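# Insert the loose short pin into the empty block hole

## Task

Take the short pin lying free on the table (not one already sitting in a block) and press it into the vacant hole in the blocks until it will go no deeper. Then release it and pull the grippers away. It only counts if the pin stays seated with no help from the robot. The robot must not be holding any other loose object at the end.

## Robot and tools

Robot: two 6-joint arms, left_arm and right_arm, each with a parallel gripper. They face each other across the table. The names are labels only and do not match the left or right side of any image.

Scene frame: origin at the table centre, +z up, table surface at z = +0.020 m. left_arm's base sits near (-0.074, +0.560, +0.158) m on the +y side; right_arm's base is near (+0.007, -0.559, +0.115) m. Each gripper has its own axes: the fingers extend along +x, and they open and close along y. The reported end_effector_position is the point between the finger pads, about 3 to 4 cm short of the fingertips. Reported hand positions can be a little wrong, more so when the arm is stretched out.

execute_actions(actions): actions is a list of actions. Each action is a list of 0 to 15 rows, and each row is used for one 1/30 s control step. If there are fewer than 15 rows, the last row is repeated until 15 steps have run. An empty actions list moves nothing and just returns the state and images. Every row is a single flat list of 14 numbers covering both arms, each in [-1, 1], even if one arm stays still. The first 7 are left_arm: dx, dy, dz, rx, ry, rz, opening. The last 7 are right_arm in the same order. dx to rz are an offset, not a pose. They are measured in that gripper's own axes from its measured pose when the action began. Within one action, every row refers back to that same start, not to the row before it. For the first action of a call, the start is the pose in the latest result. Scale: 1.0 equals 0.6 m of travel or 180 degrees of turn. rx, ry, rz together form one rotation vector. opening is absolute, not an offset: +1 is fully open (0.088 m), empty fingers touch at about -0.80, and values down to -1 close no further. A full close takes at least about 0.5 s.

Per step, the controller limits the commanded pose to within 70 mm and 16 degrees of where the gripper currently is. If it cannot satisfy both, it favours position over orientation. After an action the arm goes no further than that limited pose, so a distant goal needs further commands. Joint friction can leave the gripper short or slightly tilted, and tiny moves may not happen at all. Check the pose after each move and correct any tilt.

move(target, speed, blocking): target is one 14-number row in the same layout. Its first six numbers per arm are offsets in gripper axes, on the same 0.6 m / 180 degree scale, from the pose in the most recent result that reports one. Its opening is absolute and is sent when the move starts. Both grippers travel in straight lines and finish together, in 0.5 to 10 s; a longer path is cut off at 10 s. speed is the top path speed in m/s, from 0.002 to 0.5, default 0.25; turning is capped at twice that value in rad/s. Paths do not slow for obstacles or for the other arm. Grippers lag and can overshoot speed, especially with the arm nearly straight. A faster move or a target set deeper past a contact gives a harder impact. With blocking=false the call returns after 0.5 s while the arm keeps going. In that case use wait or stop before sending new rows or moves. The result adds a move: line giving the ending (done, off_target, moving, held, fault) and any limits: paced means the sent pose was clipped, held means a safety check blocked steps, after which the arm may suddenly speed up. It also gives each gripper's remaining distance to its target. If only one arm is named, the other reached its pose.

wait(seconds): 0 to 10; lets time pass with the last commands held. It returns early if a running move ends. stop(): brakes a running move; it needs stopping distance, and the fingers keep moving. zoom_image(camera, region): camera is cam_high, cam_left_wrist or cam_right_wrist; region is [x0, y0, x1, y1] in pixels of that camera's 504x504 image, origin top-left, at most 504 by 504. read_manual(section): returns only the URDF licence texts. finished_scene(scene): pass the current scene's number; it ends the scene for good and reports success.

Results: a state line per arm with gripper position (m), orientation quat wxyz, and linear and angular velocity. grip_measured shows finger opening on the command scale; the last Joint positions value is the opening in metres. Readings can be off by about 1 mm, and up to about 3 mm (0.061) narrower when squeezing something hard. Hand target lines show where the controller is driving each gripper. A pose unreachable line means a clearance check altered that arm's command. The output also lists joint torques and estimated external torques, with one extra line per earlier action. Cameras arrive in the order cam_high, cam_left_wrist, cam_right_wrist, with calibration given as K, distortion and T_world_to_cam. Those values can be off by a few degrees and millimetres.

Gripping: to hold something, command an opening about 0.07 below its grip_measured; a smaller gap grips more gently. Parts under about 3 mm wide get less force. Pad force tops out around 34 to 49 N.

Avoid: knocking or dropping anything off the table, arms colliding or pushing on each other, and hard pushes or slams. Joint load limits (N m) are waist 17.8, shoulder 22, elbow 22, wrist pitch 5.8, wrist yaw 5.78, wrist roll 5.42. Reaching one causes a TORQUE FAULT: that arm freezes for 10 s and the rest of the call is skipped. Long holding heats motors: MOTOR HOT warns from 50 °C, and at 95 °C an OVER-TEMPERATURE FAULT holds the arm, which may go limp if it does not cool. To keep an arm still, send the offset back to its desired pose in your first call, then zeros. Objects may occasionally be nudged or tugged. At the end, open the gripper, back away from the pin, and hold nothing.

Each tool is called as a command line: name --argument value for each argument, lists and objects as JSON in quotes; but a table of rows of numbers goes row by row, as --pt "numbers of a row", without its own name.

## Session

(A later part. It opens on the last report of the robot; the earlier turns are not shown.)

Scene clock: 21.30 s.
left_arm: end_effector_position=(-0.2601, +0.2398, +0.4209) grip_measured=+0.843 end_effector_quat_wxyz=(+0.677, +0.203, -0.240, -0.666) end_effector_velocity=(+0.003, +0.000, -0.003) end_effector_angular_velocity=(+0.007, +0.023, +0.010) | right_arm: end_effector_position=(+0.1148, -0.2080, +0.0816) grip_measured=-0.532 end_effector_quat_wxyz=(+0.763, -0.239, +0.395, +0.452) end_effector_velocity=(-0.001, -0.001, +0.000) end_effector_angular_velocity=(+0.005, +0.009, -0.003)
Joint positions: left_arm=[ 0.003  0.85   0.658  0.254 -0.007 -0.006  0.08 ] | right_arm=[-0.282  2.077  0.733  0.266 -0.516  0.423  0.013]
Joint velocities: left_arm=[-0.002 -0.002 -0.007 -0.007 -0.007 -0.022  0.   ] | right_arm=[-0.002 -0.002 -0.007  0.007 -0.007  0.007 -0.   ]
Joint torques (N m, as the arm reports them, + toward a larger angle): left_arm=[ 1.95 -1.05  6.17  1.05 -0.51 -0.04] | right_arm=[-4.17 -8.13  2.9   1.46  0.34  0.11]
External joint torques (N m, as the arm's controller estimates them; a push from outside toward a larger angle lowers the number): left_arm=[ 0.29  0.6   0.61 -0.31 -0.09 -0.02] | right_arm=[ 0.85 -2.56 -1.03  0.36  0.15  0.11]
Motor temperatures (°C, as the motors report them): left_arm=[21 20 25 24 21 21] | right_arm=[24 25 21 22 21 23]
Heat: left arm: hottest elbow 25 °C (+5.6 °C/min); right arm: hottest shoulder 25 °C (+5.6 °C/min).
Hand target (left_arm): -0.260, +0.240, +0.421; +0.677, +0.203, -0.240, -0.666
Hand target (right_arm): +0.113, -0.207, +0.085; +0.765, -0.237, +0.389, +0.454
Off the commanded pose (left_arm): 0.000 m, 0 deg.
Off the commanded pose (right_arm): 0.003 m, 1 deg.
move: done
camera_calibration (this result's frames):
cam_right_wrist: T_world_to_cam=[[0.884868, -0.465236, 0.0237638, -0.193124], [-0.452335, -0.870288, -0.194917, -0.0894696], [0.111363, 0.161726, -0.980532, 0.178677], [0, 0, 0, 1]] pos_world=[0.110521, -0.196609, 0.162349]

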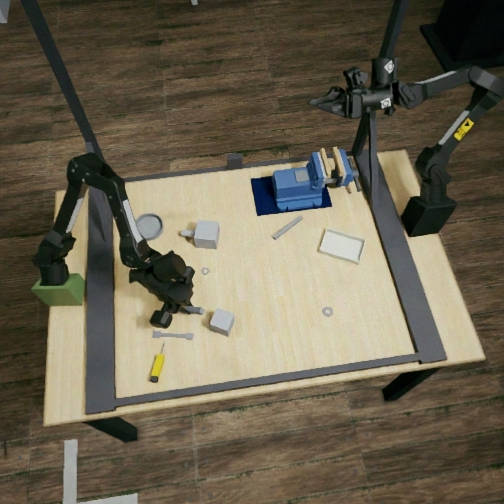

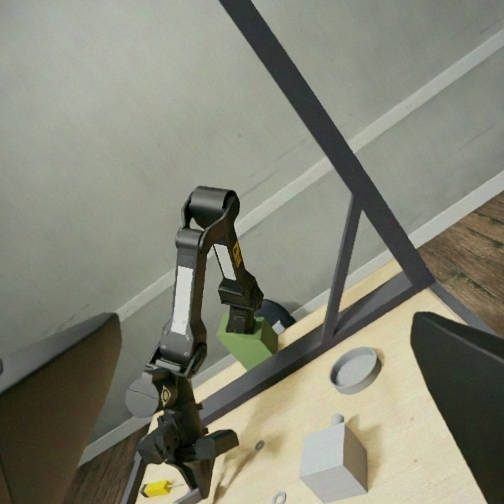

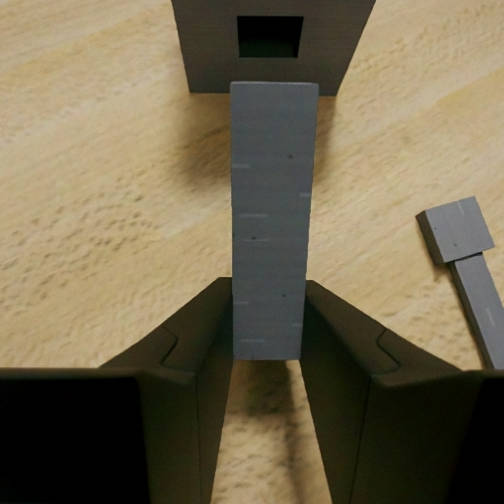

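move --target '[0,0,0,0,0,0,0.84,0.02,-0.002,0.03,0,0.2,0,-0.65]' --speed 0.15

Scene clock: 24.03 s.
left_arm: end_effector_position=(-0.2601, +0.2398, +0.4209) grip_measured=+0.843 end_effector_quat_wxyz=(+0.677, +0.203, -0.240, -0.666) end_effector_velocity=(+0.006, +0.000, -0.003) end_effector_angular_velocity=(+0.014, +0.009, +0.034) | right_arm: end_effector_position=(+0.1241, -0.1892, +0.0832) grip_measured=-0.532 end_effector_quat_wxyz=(+0.605, -0.367, +0.609, +0.358) end_effector_velocity=(-0.002, +0.002, +0.003) end_effector_angular_velocity=(-0.006, +0.013, +0.010)
Joint positions: left_arm=[ 0.003  0.85   0.658  0.254 -0.007 -0.006  0.08 ] | right_arm=[-0.326  2.465  1.555 -0.936 -0.643 -0.053  0.013]
Joint velocities: left_arm=[-0.002 -0.002  0.002 -0.037 -0.022 -0.007 -0.   ] | right_arm=[-0.002  0.007  0.027 -0.037 -0.007 -0.022  0.   ]
Joint torques (N m, as the arm reports them, + toward a larger angle): left_arm=[ 1.96 -1.03  6.16  1.05 -0.51 -0.04] | right_arm=[-5.91 -7.74  4.61  0.11 -0.07 -0.07]
External joint torques (N m, as the arm's controller estimates them; a push from outside toward a larger angle lowers the number): left_arm=[ 0.29  0.63  0.61 -0.31 -0.09 -0.01] | right_arm=[ 0.78  0.34  0.23 -0.15 -0.06 -0.07]
Motor temperatures (°C, as the motors report them): left_arm=[21 20 25 24 21 21] | right_arm=[25 25 22 22 21 23]
Heat: left arm: hottest elbow 25 °C (+5.0 °C/min); right arm: hottest waist 25 °C (+5.0 °C/min).
Hand target (left_arm): -0.260, +0.240, +0.421; +0.677, +0.203, -0.240, -0.666
Hand target (right_arm): +0.127, -0.189, +0.082; +0.604, -0.365, +0.612, +0.357
Off the commanded pose (left_arm): 0.000 m, 0 deg.
Off the commanded pose (right_arm): 0.002 m, 0 deg.
move: done
camera_calibration (this result's frames):
cam_right_wrist: T_world_to_cam=[[0.889748, -0.456242, 0.0138422, -0.190652], [-0.420441, -0.807369, 0.413986, -0.111353], [-0.177702, -0.374163, -0.910178, 0.104802], [0, 0, 0, 1]] pos_world=[0.141438, -0.137674, 0.144126]

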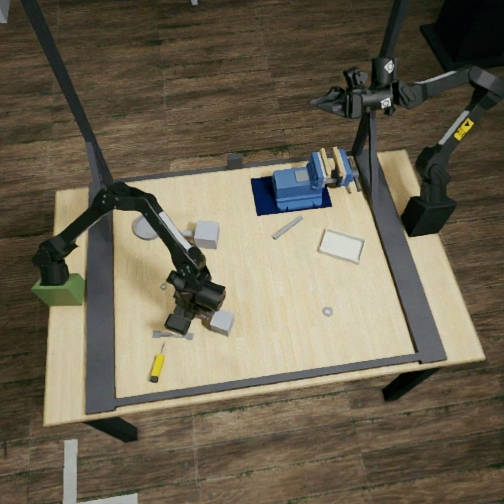

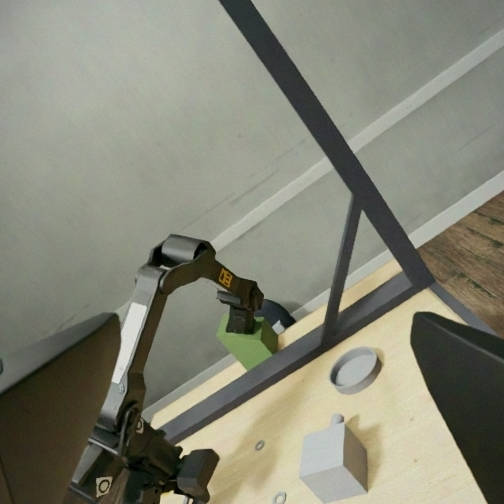

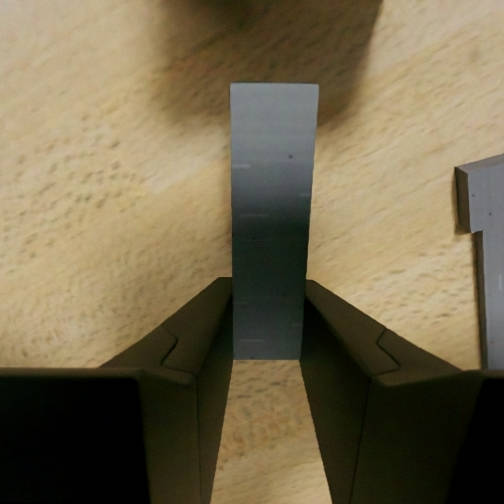

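move --target '[0,0,0,0,0,0,0.84,0.006,-0.005,0.033,0,0,0,-0.65]' --speed 0.02

move --target '[0,0,0,0,0,0,0.84,0.002,-0.003,0.02,0,0,0,-0.65]' --speed 0.01

Scene clock: 25.40 s.
left_arm: end_effector_position=(-0.2601, +0.2398, +0.4209) grip_measured=+0.843 end_effector_quat_wxyz=(+0.677, +0.203, -0.240, -0.666) end_effector_velocity=(+0.002, +0.000, -0.002) end_effector_angular_velocity=(+0.011, +0.008, +0.014) | right_arm: end_effector_position=(+0.1345, -0.1737, +0.0819) grip_measured=-0.532 end_effector_quat_wxyz=(+0.606, -0.367, +0.607, +0.360) end_effector_velocity=(-0.003, +0.002, -0.002) end_effector_angular_velocity=(+0.005, +0.022, +0.005)
Joint positions: left_arm=[ 0.003  0.85   0.658  0.254 -0.007 -0.006  0.08 ] | right_arm=[-0.326  2.531  1.661 -0.968 -0.643 -0.054  0.013]
Joint velocities: left_arm=[-0.002 -0.002  0.002 -0.022 -0.007 -0.007 -0.   ] | right_arm=[ 0.002  0.007  0.007 -0.007 -0.022 -0.007 -0.   ]
Joint torques (N m, as the arm reports them, + toward a larger angle): left_arm=[ 1.95 -1.02  6.15  1.06 -0.51 -0.04] | right_arm=[-5.77 -8.25  4.66  0.11 -0.01  0.09]
External joint torques (N m, as the arm's controller estimates them; a push from outside toward a larger angle lowers the number): left_arm=[ 0.33  0.63  0.58 -0.3  -0.1  -0.01] | right_arm=[ 1.19  0.11  0.3  -0.15  0.    0.09]
Motor temperatures (°C, as the motors report them): left_arm=[21 20 25 24 21 21] | right_arm=[25 25 22 22 21 23]
Heat: left arm: hottest elbow 25 °C (+4.7 °C/min); right arm: hottest waist 25 °C (+4.7 °C/min).
Hand target (left_arm): -0.260, +0.240, +0.421; +0.677, +0.203, -0.240, -0.666
Hand target (right_arm): +0.136, -0.173, +0.079; +0.605, -0.367, +0.609, +0.358
Off the commanded pose (left_arm): 0.000 m, 0 deg.
Off the commanded pose (right_arm): 0.003 m, 0 deg.
move: done
camera_calibration (this result's frames):
cam_right_wrist: T_world_to_cam=[[0.89167, -0.452464, 0.0141878, -0.192469], [-0.418041, -0.810999, 0.409296, -0.0944759], [-0.173685, -0.370888, -0.912291, 0.111489], [0, 0, 0, 1]] pos_world=[0.151488, -0.122355, 0.14311]

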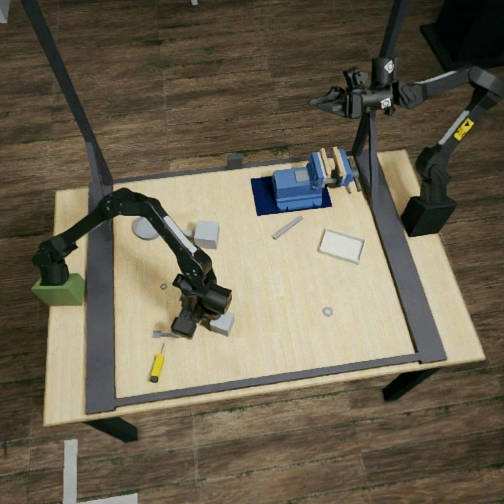

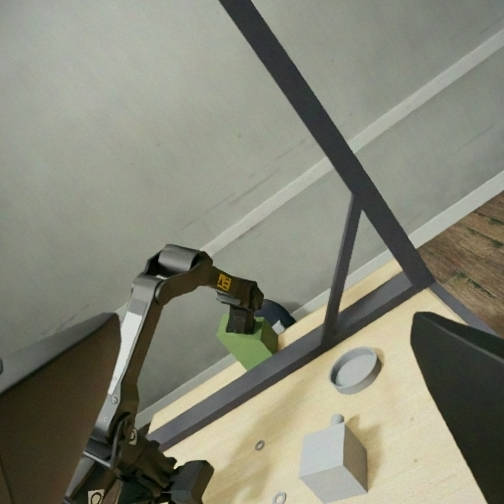

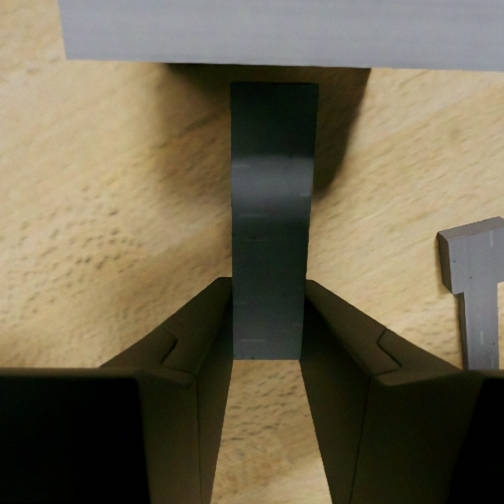

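Scene clock: 26.83 s.
left_arm: end_effector_position=(-0.2601, +0.2398, +0.4209) grip_measured=+0.843 end_effector_quat_wxyz=(+0.677, +0.203, -0.240, -0.666) end_effector_velocity=(+0.004, +0.000, -0.004) end_effector_angular_velocity=(+0.009, +0.024, +0.024) | right_arm: end_effector_position=(+0.1382, -0.1663, +0.0825) grip_measured=-0.532 end_effector_quat_wxyz=(+0.605, -0.367, +0.609, +0.358) end_effector_velocity=(+0.000, +0.000, -0.000) end_effector_angular_velocity=(+0.000, +0.009, -0.014)
Joint positions: left_arm=[ 0.003  0.85   0.658  0.254 -0.007 -0.006  0.08 ] | right_arm=[-0.326  2.565  1.723 -1.002 -0.643 -0.054  0.013]
Joint velocities: left_arm=[-0.007 -0.002 -0.002 -0.022 -0.022 -0.022 -0.   ] | right_arm=[-0.002  0.007  0.007 -0.007 -0.007  0.007  0.   ]
Joint torques (N m, as the arm reports them, + toward a larger angle): left_arm=[ 1.94 -1.03  6.17  1.05 -0.52 -0.04] | right_arm=[-6.01 -8.17  5.19  0.63  0.   -0.01]
External joint torques (N m, as the arm's controller estimates them; a push from outside toward a larger angle lowers the number): left_arm=[ 0.29  0.59  0.63 -0.3  -0.1  -0.01] | right_arm=[ 1.14  0.35  0.82  0.39  0.01 -0.01]
Motor temperatures (°C, as the motors report them): left_arm=[21 20 25 24 21 21] | right_arm=[25 25 22 22 21 23]
Heat: left arm: hottest elbow 25 °C (+4.5 °C/min); right arm: hottest waist 25 °C (+4.5 °C/min).
Hand target (left_arm): -0.260, +0.240, +0.421; +0.677, +0.203, -0.240, -0.666
Hand target (right_arm): +0.142, -0.164, +0.081; +0.606, -0.367, +0.607, +0.360
Off the commanded pose (left_arm): 0.000 m, 0 deg.
Off the commanded pose (right_arm): 0.005 m, 0 deg.
move: done
camera_calibration (this result's frames):
cam_right_wrist: T_world_to_cam=[[0.890365, -0.455032, 0.0139811, -0.192682], [-0.419514, -0.808167, 0.413369, -0.0868567], [-0.176797, -0.373915, -0.910456, 0.115116], [0, 0, 0, 1]] pos_world=[0.155472, -0.114827, 0.143406]

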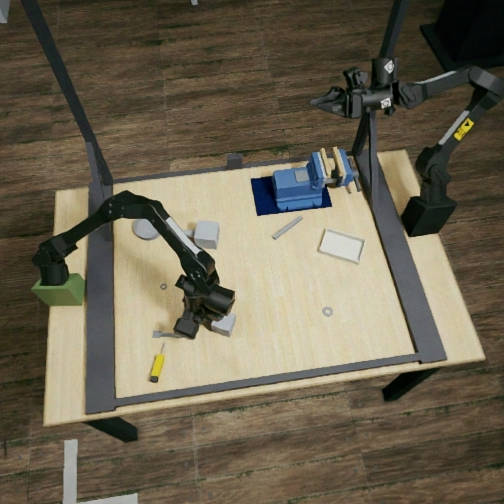

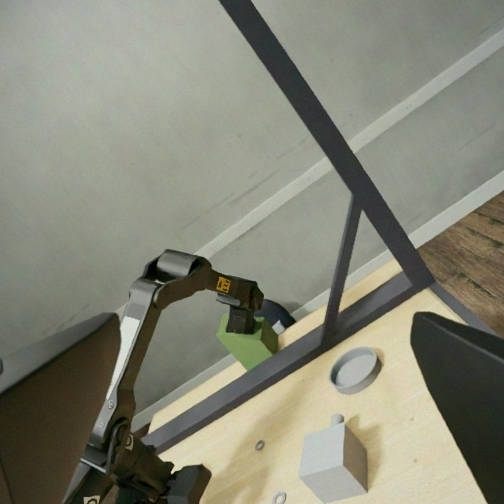

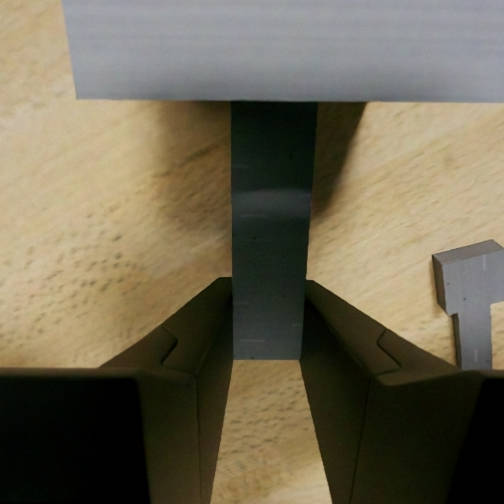

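move --target '[0,0,0,0,0,0,0.84,0.028,0,-0.06,0,0,0,-0.65]' --speed 0.04

move --target '[0,0,0,0,0,0,0.84,0.014,0,0,0,0,0,-0.65]' --speed 0.01

Scene clock: 28.37 s.
left_arm: end_effector_position=(-0.2601, +0.2398, +0.4209) grip_measured=+0.843 end_effector_quat_wxyz=(+0.677, +0.203, -0.240, -0.666) end_effector_velocity=(+0.003, +0.000, -0.004) end_effector_angular_velocity=(+0.015, +0.008, +0.017) | right_arm: end_effector_position=(+0.1247, -0.1986, +0.0652) grip_measured=-0.532 end_effector_quat_wxyz=(+0.606, -0.367, +0.609, +0.356) end_effector_velocity=(-0.000, -0.000, +0.003) end_effector_angular_velocity=(+0.020, -0.001, +0.012)
Joint positions: left_arm=[ 0.003  0.85   0.658  0.254 -0.007 -0.006  0.08 ] | right_arm=[-0.308  2.465  1.48  -0.848 -0.644 -0.031  0.013]
Joint velocities: left_arm=[-0.002 -0.002 -0.002 -0.022 -0.007 -0.007 -0.   ] | right_arm=[-0.007 -0.017 -0.022  0.022 -0.007 -0.007 -0.   ]
Joint torques (N m, as the arm reports them, + toward a larger angle): left_arm=[ 2.   -1.03  6.18  1.05 -0.52 -0.04] | right_arm=[ -5.19 -10.56   2.86   0.33  -0.12   0.1 ]
External joint torques (N m, as the arm's controller estimates them; a push from outside toward a larger angle lowers the number): left_arm=[ 0.35  0.58  0.69 -0.29 -0.1  -0.02] | right_arm=[ 1.51 -2.71 -1.3   0.07 -0.12  0.1 ]
Motor temperatures (°C, as the motors report them): left_arm=[21 20 25 24 21 21] | right_arm=[26 26 22 22 21 23]
Heat: left arm: hottest elbow 25 °C (+4.2 °C/min); right arm: hottest waist 26 °C (+6.3 °C/min).
Hand target (left_arm): -0.260, +0.240, +0.421; +0.677, +0.203, -0.240, -0.666
Hand target (right_arm): +0.121, -0.199, +0.066; +0.605, -0.367, +0.609, +0.358
Off the commanded pose (left_arm): 0.000 m, 0 deg.
Off the commanded pose (right_arm): 0.004 m, 0 deg.
move: done
camera_calibration (this result's frames):
cam_right_wrist: T_world_to_cam=[[0.888724, -0.458127, 0.0170219, -0.195685], [-0.423096, -0.805338, 0.415235, -0.110565], [-0.176522, -0.376231, -0.909555, 0.0843972], [0, 0, 0, 1]] pos_world=[0.142029, -0.146938, 0.126005]

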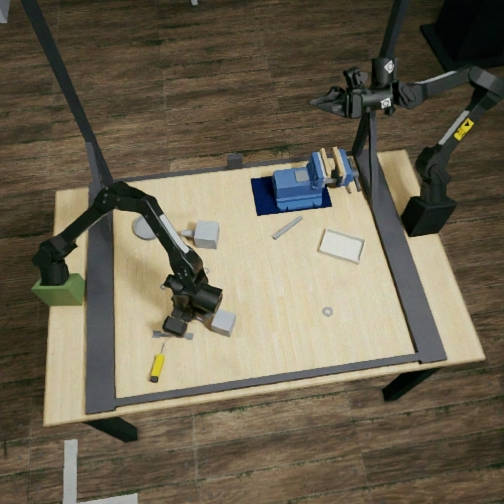

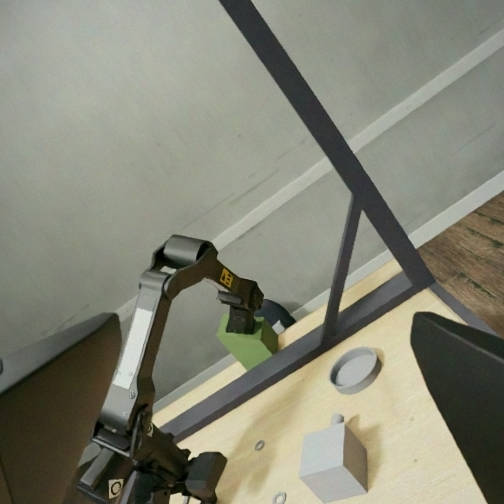

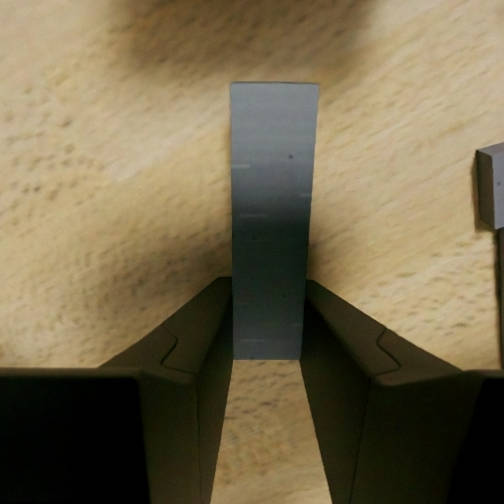

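Scene clock: 29.43 s.
left_arm: end_effector_position=(-0.2601, +0.2398, +0.4209) grip_measured=+0.843 end_effector_quat_wxyz=(+0.677, +0.203, -0.240, -0.666) end_effector_velocity=(+0.002, +0.000, -0.005) end_effector_angular_velocity=(+0.023, +0.008, +0.005) | right_arm: end_effector_position=(+0.1261, -0.1953, +0.0636) grip_measured=-0.532 end_effector_quat_wxyz=(+0.610, -0.366, +0.603, +0.360) end_effector_velocity=(-0.003, -0.002, -0.000) end_effector_angular_velocity=(+0.004, +0.024, -0.002)
Joint positions: left_arm=[ 0.003  0.85   0.658  0.254 -0.007 -0.006  0.08 ] | right_arm=[-0.305  2.465  1.475 -0.821 -0.644 -0.018  0.013]
Joint velocities: left_arm=[-0.002 -0.002 -0.002 -0.022  0.007 -0.007 -0.   ] | right_arm=[-0.002 -0.002 -0.007 -0.007 -0.022 -0.007 -0.   ]
Joint torques (N m, as the arm reports them, + toward a larger angle): left_arm=[ 1.94 -1.04  6.19  1.06 -0.51 -0.04] | right_arm=[-4.83 -7.88  2.78  0.55 -0.1   0.1 ]
External joint torques (N m, as the arm's controller estimates them; a push from outside toward a larger angle lowers the number): left_arm=[ 0.32  0.6   0.62 -0.3  -0.11 -0.01] | right_arm=[ 1.84 -0.08 -1.28  0.3  -0.1   0.1 ]
Motor temperatures (°C, as the motors report them): left_arm=[21 20 25 24 21 21] | right_arm=[26 26 22 22 21 23]
Heat: left arm: hottest elbow 25 °C (+4.1 °C/min); right arm: hottest waist 26 °C (+6.1 °C/min).
Hand target (left_arm): -0.260, +0.240, +0.421; +0.677, +0.203, -0.240, -0.666
Hand target (right_arm): +0.125, -0.199, +0.057; +0.606, -0.367, +0.609, +0.356
Off the commanded pose (left_arm): 0.000 m, 0 deg.
Off the commanded pose (right_arm): 0.008 m, 1 deg.
move: done
camera_calibration (this result's frames):
cam_right_wrist: T_world_to_cam=[[0.890501, -0.454601, 0.0185992, -0.195072], [-0.423307, -0.812828, 0.400152, -0.107134], [-0.166792, -0.364209, -0.91626, 0.0859996], [0, 0, 0, 1]] pos_world=[0.142705, -0.14444, 0.125296]

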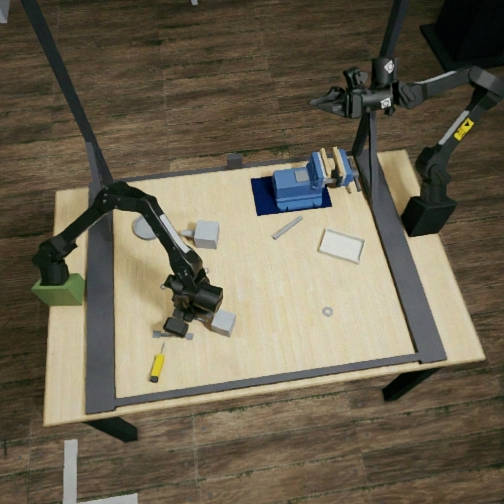

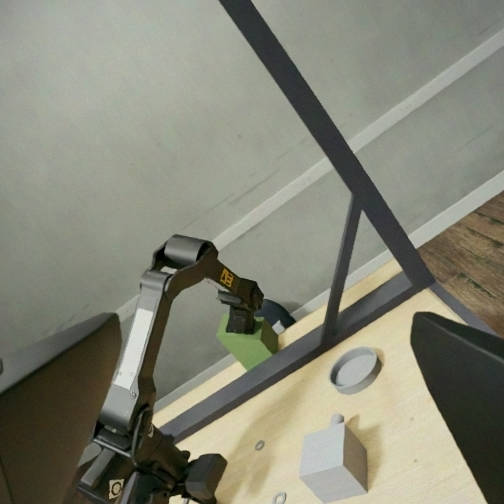

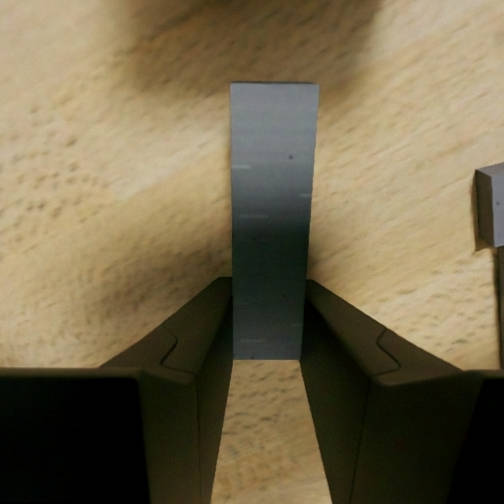

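move --target '[0,0,0,0,0,0,0.84,0,0,0,0,0,0,-0.15]'

move --target '[0,0,0,0,0,0,0.84,0.008,0,-0.036,0,-0.25,0,-0.15]' --speed 0.15

Scene clock: 30.23 s.
left_arm: end_effector_position=(-0.2601, +0.2398, +0.4209) grip_measured=+0.843 end_effector_quat_wxyz=(+0.677, +0.203, -0.240, -0.666) end_effector_velocity=(-0.001, -0.001, -0.001) end_effector_angular_velocity=(+0.004, -0.008, -0.009) | right_arm: end_effector_position=(+0.1263, -0.1952, +0.0637) grip_measured=-0.153 end_effector_quat_wxyz=(+0.610, -0.366, +0.603, +0.360) end_effector_velocity=(-0.003, -0.002, -0.000) end_effector_angular_velocity=(+0.004, +0.024, -0.017)
Joint positions: left_arm=[ 0.003  0.85   0.658  0.254 -0.007 -0.006  0.08 ] | right_arm=[-0.305  2.465  1.475 -0.819 -0.645 -0.018  0.032]
Joint velocities: left_arm=[-0.002  0.002 -0.002  0.007  0.007  0.007 -0.   ] | right_arm=[-0.002 -0.002 -0.007 -0.007 -0.022  0.007  0.   ]
Joint torques (N m, as the arm reports them, + toward a larger angle): left_arm=[ 1.95 -1.07  6.16  1.05 -0.52 -0.04] | right_arm=[-5.5  -9.17  3.66  0.2   0.    0.01]
External joint torques (N m, as the arm's controller estimates them; a push from outside toward a larger angle lowers the number): left_arm=[ 0.31  0.55  0.62 -0.3  -0.11 -0.02] | right_arm=[ 1.14 -1.33 -0.44 -0.07  0.01  0.01]
Motor temperatures (°C, as the motors report them): left_arm=[21 20 25 24 21 21] | right_arm=[26 26 22 22 21 23]
Heat: left arm: hottest elbow 25 °C (+4.0 °C/min); right arm: hottest waist 26 °C (+6.0 °C/min).
Hand target (left_arm): -0.260, +0.240, +0.421; +0.677, +0.203, -0.240, -0.666
Hand target (right_arm): +0.126, -0.195, +0.064; +0.610, -0.366, +0.604, +0.360
Off the commanded pose (left_arm): 0.000 m, 0 deg.
Off the commanded pose (right_arm): 0.000 m, 0 deg.
move: done
camera_calibration (this result's frames):
cam_right_wrist: T_world_to_cam=[[0.890683, -0.454261, 0.018173, -0.195109], [-0.423033, -0.813487, 0.399101, -0.107059], [-0.166513, -0.36316, -0.916727, 0.0862992], [0, 0, 0, 1]] pos_world=[0.142861, -0.144381, 0.125386]

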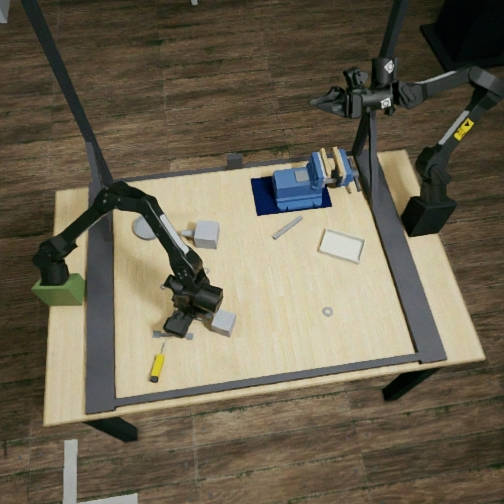

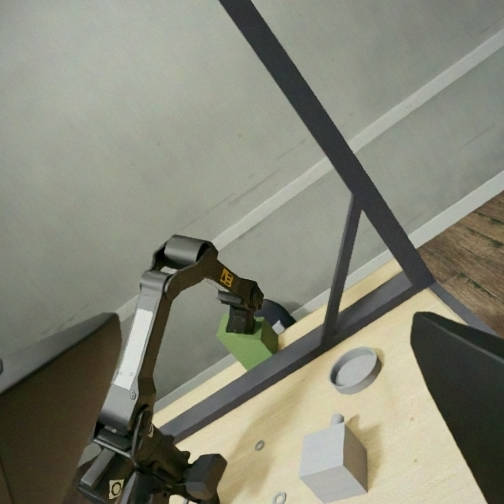

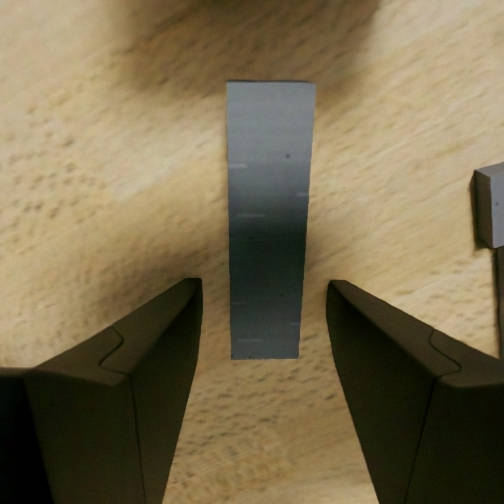

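Scene clock: 33.30 s.
left_arm: end_effector_position=(-0.2601, +0.2398, +0.4209) grip_measured=+0.843 end_effector_quat_wxyz=(+0.677, +0.203, -0.240, -0.666) end_effector_velocity=(+0.003, +0.000, -0.000) end_effector_angular_velocity=(+0.000, +0.008, +0.012) | right_arm: end_effector_position=(+0.1143, -0.2105, +0.0640) grip_measured=-0.152 end_effector_quat_wxyz=(+0.794, -0.200, +0.319, +0.478) end_effector_velocity=(-0.000, -0.004, -0.002) end_effector_angular_velocity=(+0.002, +0.022, -0.017)
Joint positions: left_arm=[ 0.003  0.85   0.658  0.254 -0.007 -0.006  0.08 ] | right_arm=[-0.204  2.155  0.561  0.735 -0.387  0.562  0.032]
Joint velocities: left_arm=[ 0.002 -0.002 -0.002 -0.007 -0.007 -0.007  0.   ] | right_arm=[-0.002  0.002 -0.012  0.007 -0.007  0.022 -0.   ]
Joint torques (N m, as the arm reports them, + toward a larger angle): left_arm=[ 1.95 -1.01  6.17  1.06 -0.51 -0.05] | right_arm=[-3.75 -4.84  1.87  1.45  0.39  0.09]
External joint torques (N m, as the arm's controller estimates them; a push from outside toward a larger angle lowers the number): left_arm=[ 0.29  0.64  0.61 -0.3  -0.09 -0.02] | right_arm=[ 1.1   0.45 -0.93  0.25  0.08  0.08]
Motor temperatures (°C, as the motors report them): left_arm=[21 21 26 24 21 21] | right_arm=[26 26 22 22 21 23]
Heat: left arm: hottest elbow 26 °C (+5.4 °C/min); right arm: hottest waist 26 °C (+5.4 °C/min).
Hand target (left_arm): -0.260, +0.240, +0.421; +0.677, +0.203, -0.240, -0.666
Hand target (right_arm): +0.115, -0.215, +0.059; +0.795, -0.202, +0.323, +0.473
Off the commanded pose (left_arm): 0.000 m, 0 deg.
Off the commanded pose (right_arm): 0.007 m, 1 deg.
move: done
camera_calibration (this result's frames):
cam_right_wrist: T_world_to_cam=[[0.890382, -0.45415, 0.0311068, -0.192145], [-0.410764, -0.831013, -0.375089, -0.080264], [0.196197, 0.321195, -0.926467, 0.182287], [0, 0, 0, 1]] pos_world=[0.102349, -0.212513, 0.144754]

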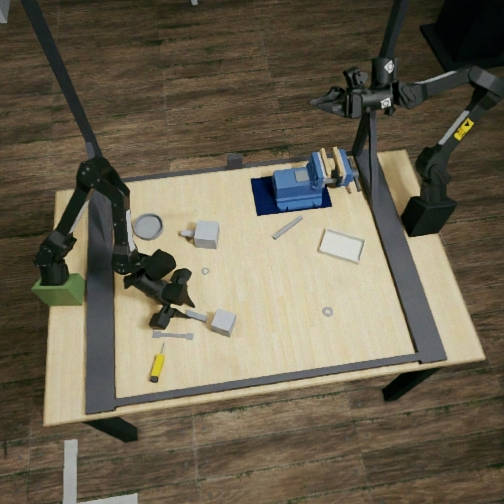

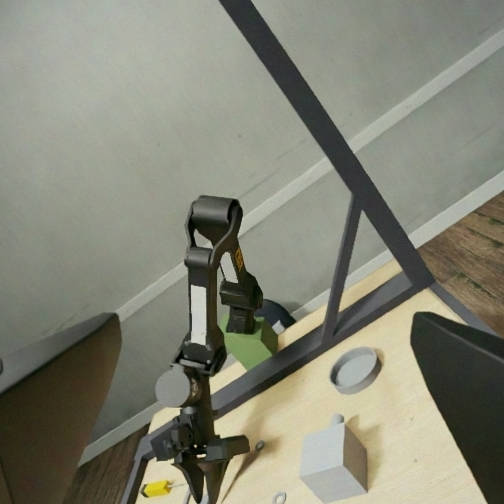

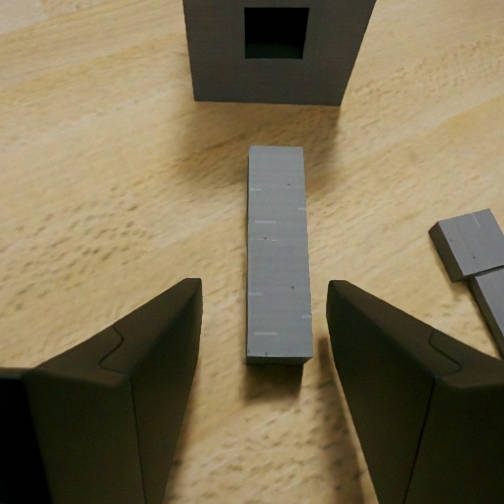

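move --target '[0,0,0,0,0,0,0.84,0.026,-0.009,-0.016,0,0,0,-0.15]' --speed 0.02

Scene clock: 34.53 s.
left_arm: end_effector_position=(-0.2601, +0.2398, +0.4209) grip_measured=+0.843 end_effector_quat_wxyz=(+0.677, +0.203, -0.240, -0.666) end_effector_velocity=(+0.003, +0.000, -0.007) end_effector_angular_velocity=(+0.027, -0.007, +0.009) | right_arm: end_effector_position=(+0.1203, -0.2071, +0.0534) grip_measured=-0.152 end_effector_quat_wxyz=(+0.794, -0.195, +0.313, +0.483) end_effector_velocity=(+0.003, -0.004, -0.002) end_effector_angular_velocity=(-0.012, -0.006, -0.012)
Joint positions: left_arm=[ 0.003  0.85   0.658  0.254 -0.007 -0.006  0.08 ] | right_arm=[-0.19   2.229  0.573  0.821 -0.375  0.579  0.032]
Joint velocities: left_arm=[-0.002 -0.002 -0.007 -0.022  0.007  0.007 -0.   ] | right_arm=[-0.002  0.007 -0.002 -0.007  0.007 -0.007 -0.   ]
Joint torques (N m, as the arm reports them, + toward a larger angle): left_arm=[ 1.96 -1.01  6.19  1.05 -0.52 -0.05] | right_arm=[-3.34 -4.14  2.65  1.18  0.36  0.07]
External joint torques (N m, as the arm's controller estimates them; a push from outside toward a larger angle lowers the number): left_arm=[ 0.32  0.58  0.73 -0.28 -0.11 -0.03] | right_arm=[ 1.62  1.34  0.11 -0.04  0.04  0.06]
Motor temperatures (°C, as the motors report them): left_arm=[21 21 26 25 21 21] | right_arm=[26 26 22 22 21 23]
Heat: left arm: hottest elbow 26 °C (+5.2 °C/min); right arm: hottest waist 26 °C (+5.2 °C/min).
Hand target (left_arm): -0.260, +0.240, +0.421; +0.677, +0.203, -0.240, -0.666
Hand target (right_arm): +0.121, -0.209, +0.047; +0.794, -0.200, +0.319, +0.478
Off the commanded pose (left_arm): 0.000 m, 0 deg.
Off the commanded pose (right_arm): 0.007 m, 1 deg.
move: done
camera_calibration (this result's frames):
cam_right_wrist: T_world_to_cam=[[0.892953, -0.44934, 0.0269936, -0.194738], [-0.404471, -0.827217, -0.39002, -0.0780755], [0.197581, 0.337351, -0.920411, 0.173033], [0, 0, 0, 1]] pos_world=[0.108125, -0.210462, 0.134067]

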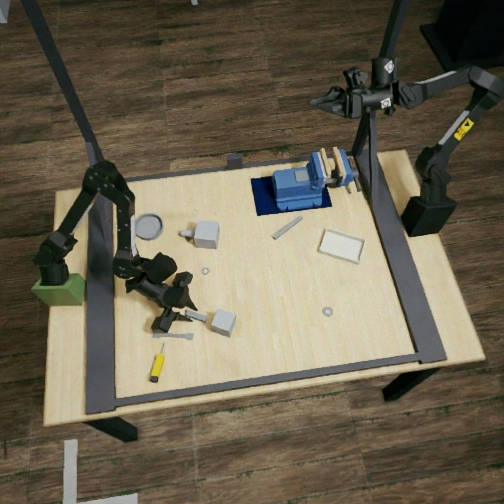

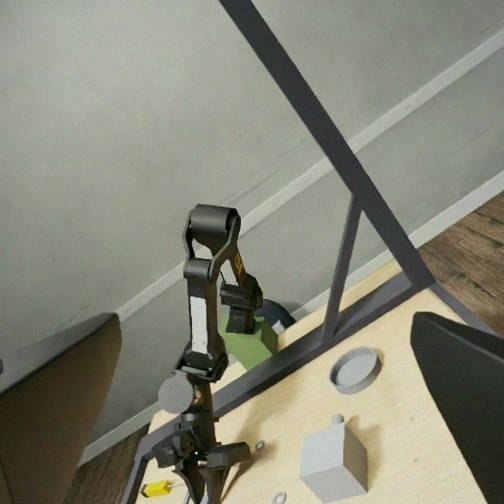

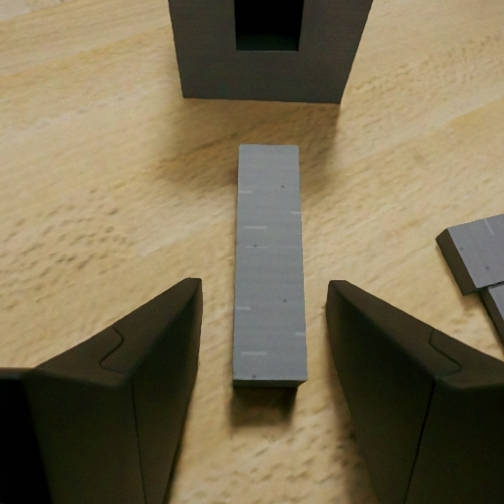

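move --target '[0,0,0,0,0,0,0.84,0,0,0,0,0,0,-0.65]'

move --target '[0,0,0,0,0,0,0.84,-0.022,0,0.035,0,0,0,-0.65]' --speed 0.03

Scene clock: 35.33 s.
left_arm: end_effector_position=(-0.2601, +0.2398, +0.4209) grip_measured=+0.843 end_effector_quat_wxyz=(+0.677, +0.203, -0.240, -0.666) end_effector_velocity=(-0.002, +0.001, -0.000) end_effector_angular_velocity=(+0.000, +0.007, -0.013) | right_arm: end_effector_position=(+0.1206, -0.2065, +0.0539) grip_measured=-0.536 end_effector_quat_wxyz=(+0.795, -0.194, +0.312, +0.483) end_effector_velocity=(-0.000, -0.002, -0.001) end_effector_angular_velocity=(-0.013, -0.007, +0.013)
Joint positions: left_arm=[ 0.003  0.85   0.658  0.254 -0.007 -0.006  0.08 ] | right_arm=[-0.191  2.23   0.574  0.824 -0.375  0.58   0.013]
Joint velocities: left_arm=[-0.002 -0.002 -0.002  0.007  0.007 -0.007 -0.   ] | right_arm=[-0.002 -0.002 -0.002 -0.007 -0.007 -0.022 -0.   ]
Joint torques (N m, as the arm reports them, + toward a larger angle): left_arm=[ 1.97 -1.05  6.19  1.05 -0.51 -0.04] | right_arm=[-4.05 -6.54  2.17  1.15  0.25  0.  ]
External joint torques (N m, as the arm's controller estimates them; a push from outside toward a larger angle lowers the number): left_arm=[ 0.33  0.64  0.56 -0.33 -0.1  -0.02] | right_arm=[ 0.91 -1.04 -0.43 -0.09 -0.06  0.  ]
Motor temperatures (°C, as the motors report them): left_arm=[21 21 26 25 21 21] | right_arm=[26 26 22 22 21 23]
Heat: left arm: hottest elbow 26 °C (+5.1 °C/min); right arm: hottest waist 26 °C (+5.1 °C/min).
Hand target (left_arm): -0.260, +0.240, +0.421; +0.677, +0.203, -0.240, -0.666
Hand target (right_arm): +0.120, -0.207, +0.053; +0.794, -0.195, +0.313, +0.483
Off the commanded pose (left_arm): 0.000 m, 0 deg.
Off the commanded pose (right_arm): 0.001 m, 0 deg.
move: done
camera_calibration (this result's frames):
cam_right_wrist: T_world_to_cam=[[0.893199, -0.448875, 0.0265748, -0.194655], [-0.40364, -0.826427, -0.392547, -0.0771582], [0.198167, 0.339896, -0.919348, 0.173627], [0, 0, 0, 1]] pos_world=[0.108315, -0.210157, 0.134509]

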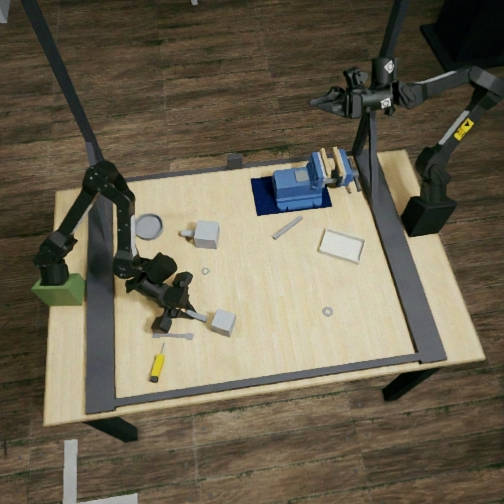

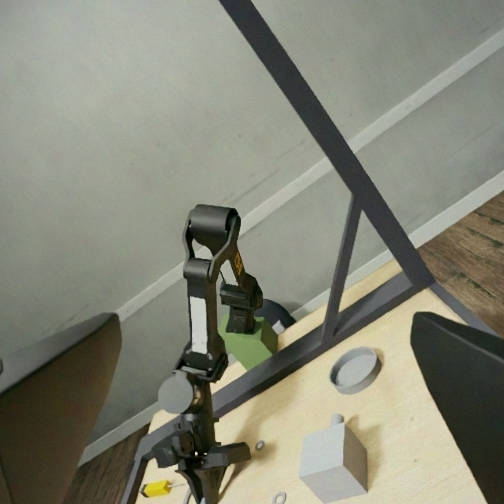

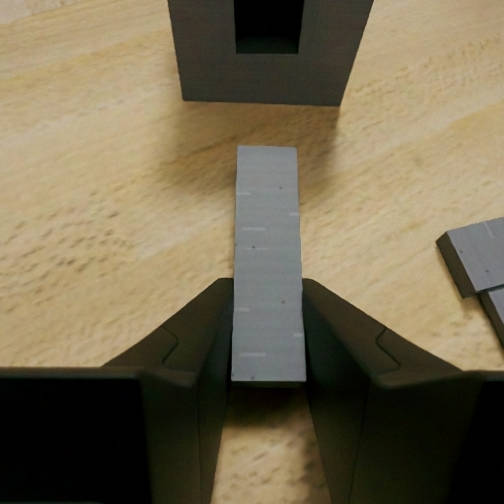

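Scene clock: 36.47 s.
left_arm: end_effector_position=(-0.2601, +0.2398, +0.4209) grip_measured=+0.843 end_effector_quat_wxyz=(+0.677, +0.203, -0.240, -0.666) end_effector_velocity=(+0.002, +0.000, -0.001) end_effector_angular_velocity=(-0.003, +0.009, +0.016) | right_arm: end_effector_position=(+0.1238, -0.2074, +0.0720) grip_measured=-0.536 end_effector_quat_wxyz=(+0.795, -0.197, +0.319, +0.477) end_effector_velocity=(+0.002, -0.004, -0.002) end_effector_angular_velocity=(-0.015, -0.003, -0.015)
Joint positions: left_arm=[ 0.003  0.85   0.658  0.254 -0.007 -0.006  0.08 ] | right_arm=[-0.242  2.159  0.591  0.7   -0.41   0.537  0.013]
Joint velocities: left_arm=[-0.007 -0.002 -0.002 -0.007 -0.022 -0.007 -0.   ] | right_arm=[-0.002 -0.002 -0.002 -0.022  0.007 -0.007 -0.   ]
Joint torques (N m, as the arm reports them, + toward a larger angle): left_arm=[ 1.93 -1.05  6.17  1.06 -0.51 -0.05] | right_arm=[-4.39 -7.93  3.5   1.33  0.17 -0.07]
External joint torques (N m, as the arm's controller estimates them; a push from outside toward a larger angle lowers the number): left_arm=[ 0.29  0.6   0.6  -0.31 -0.09 -0.02] | right_arm=[ 0.47 -2.47  0.38  0.09 -0.12 -0.07]
Motor temperatures (°C, as the motors report them): left_arm=[21 21 26 25 21 21] | right_arm=[26 26 22 22 21 23]
Heat: left arm: hottest elbow 26 °C (+4.9 °C/min); right arm: hottest waist 26 °C (+4.9 °C/min).
Hand target (left_arm): -0.260, +0.240, +0.421; +0.677, +0.203, -0.240, -0.666
Hand target (right_arm): +0.123, -0.202, +0.078; +0.795, -0.194, +0.312, +0.483
Off the commanded pose (left_arm): 0.000 m, 0 deg.
Off the commanded pose (right_arm): 0.008 m, 1 deg.
move: done
camera_calibration (this result's frames):
cam_right_wrist: T_world_to_cam=[[0.888084, -0.458828, 0.0279996, -0.199908], [-0.415554, -0.82738, -0.377833, -0.0692402], [0.196527, 0.323912, -0.92545, 0.187236], [0, 0, 0, 1]] pos_world=[0.111965, -0.209659, 0.152713]

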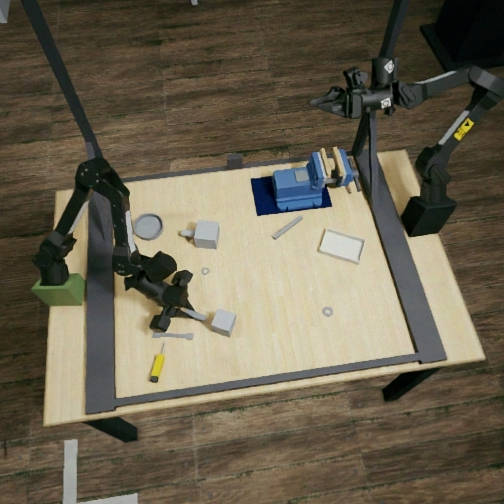

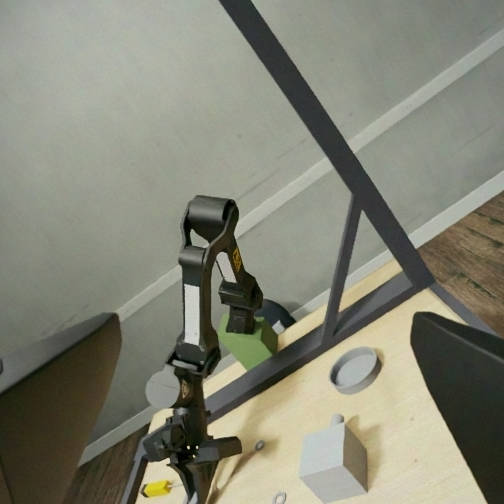

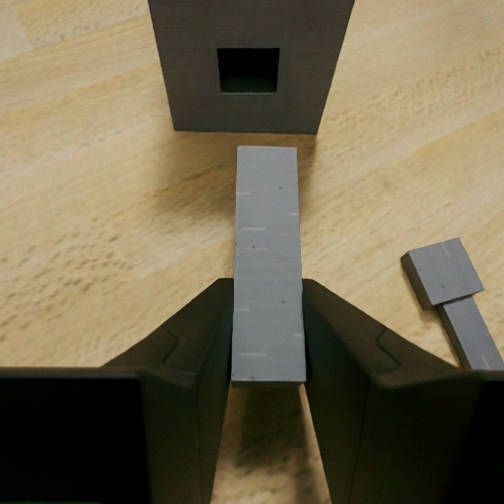

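move --target '[0,0,0,0,0,0,0.84,0.019,0.011,0.028,-0.006,-0.008,0.006,-0.65]' --speed 0.02

Scene clock: 37.87 s.
left_arm: end_effector_position=(-0.2601, +0.2398, +0.4209) grip_measured=+0.843 end_effector_quat_wxyz=(+0.677, +0.203, -0.240, -0.666) end_effector_velocity=(+0.005, +0.000, -0.002) end_effector_angular_velocity=(-0.002, +0.009, +0.023) | right_arm: end_effector_position=(+0.1261, -0.1882, +0.0773) grip_measured=-0.536 end_effector_quat_wxyz=(+0.793, -0.194, +0.306, +0.490) end_effector_velocity=(+0.002, -0.001, +0.000) end_effector_angular_velocity=(-0.005, +0.002, -0.001)
Joint positions: left_arm=[ 0.003  0.85   0.658  0.254 -0.007 -0.006  0.08 ] | right_arm=[-0.239  2.181  0.651  0.698 -0.41   0.536  0.013]
Joint velocities: left_arm=[-0.002 -0.002 -0.007 -0.007 -0.022 -0.007 -0.   ] | right_arm=[-0.007  0.002  0.002 -0.007 -0.007 -0.007 -0.   ]
Joint torques (N m, as the arm reports them, + toward a larger angle): left_arm=[ 1.94 -1.04  6.18  1.05 -0.51 -0.04] | right_arm=[-4.2  -5.62  3.69  1.36  0.25 -0.03]
External joint torques (N m, as the arm's controller estimates them; a push from outside toward a larger angle lowers the number): left_arm=[ 0.29  0.57  0.7  -0.29 -0.09 -0.01] | right_arm=[ 0.93  0.12  0.42  0.1  -0.05 -0.04]
Motor temperatures (°C, as the motors report them): left_arm=[21 21 26 25 21 21] | right_arm=[26 26 22 23 21 23]
Heat: left arm: hottest elbow 26 °C (+4.8 °C/min); right arm: hottest waist 26 °C (+4.8 °C/min).
Hand target (left_arm): -0.260, +0.240, +0.421; +0.677, +0.203, -0.240, -0.666
Hand target (right_arm): +0.127, -0.187, +0.076; +0.793, -0.195, +0.306, +0.490
Off the commanded pose (left_arm): 0.000 m, 0 deg.
Off the commanded pose (right_arm): 0.002 m, 0 deg.
move: done
camera_calibration (this result's frames):
cam_right_wrist: T_world_to_cam=[[0.899359, -0.436299, 0.0282201, -0.190472], [-0.389385, -0.828663, -0.402116, -0.0520772], [0.198828, 0.350658, -0.915154, 0.189426], [0, 0, 0, 1]] pos_world=[0.113361, -0.192681, 0.157788]

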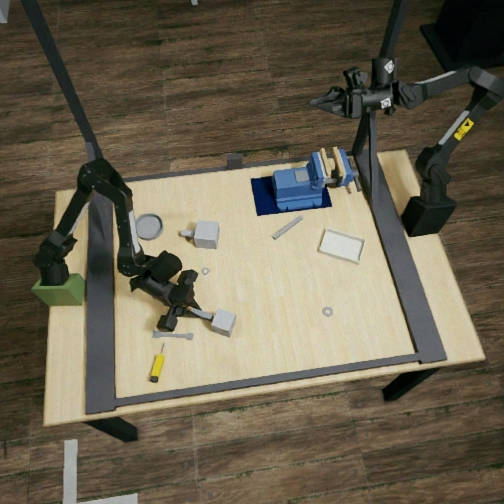

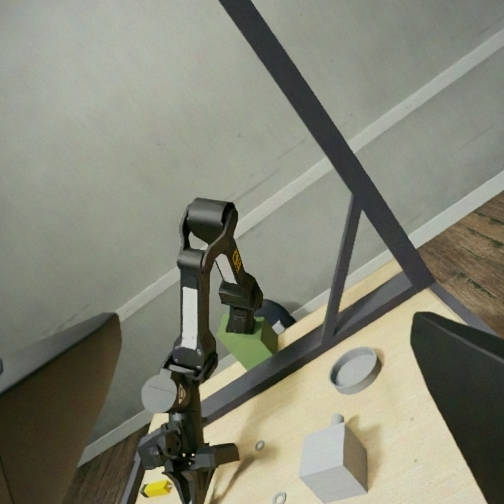

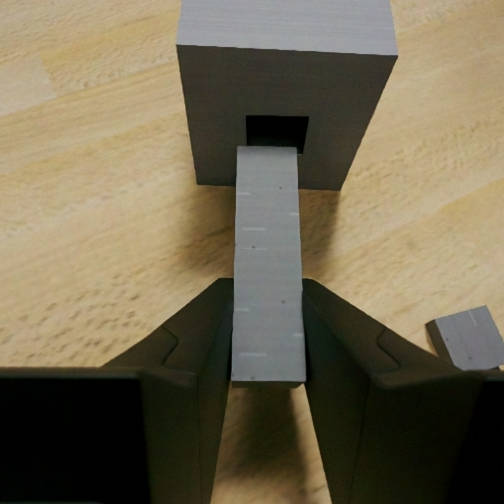

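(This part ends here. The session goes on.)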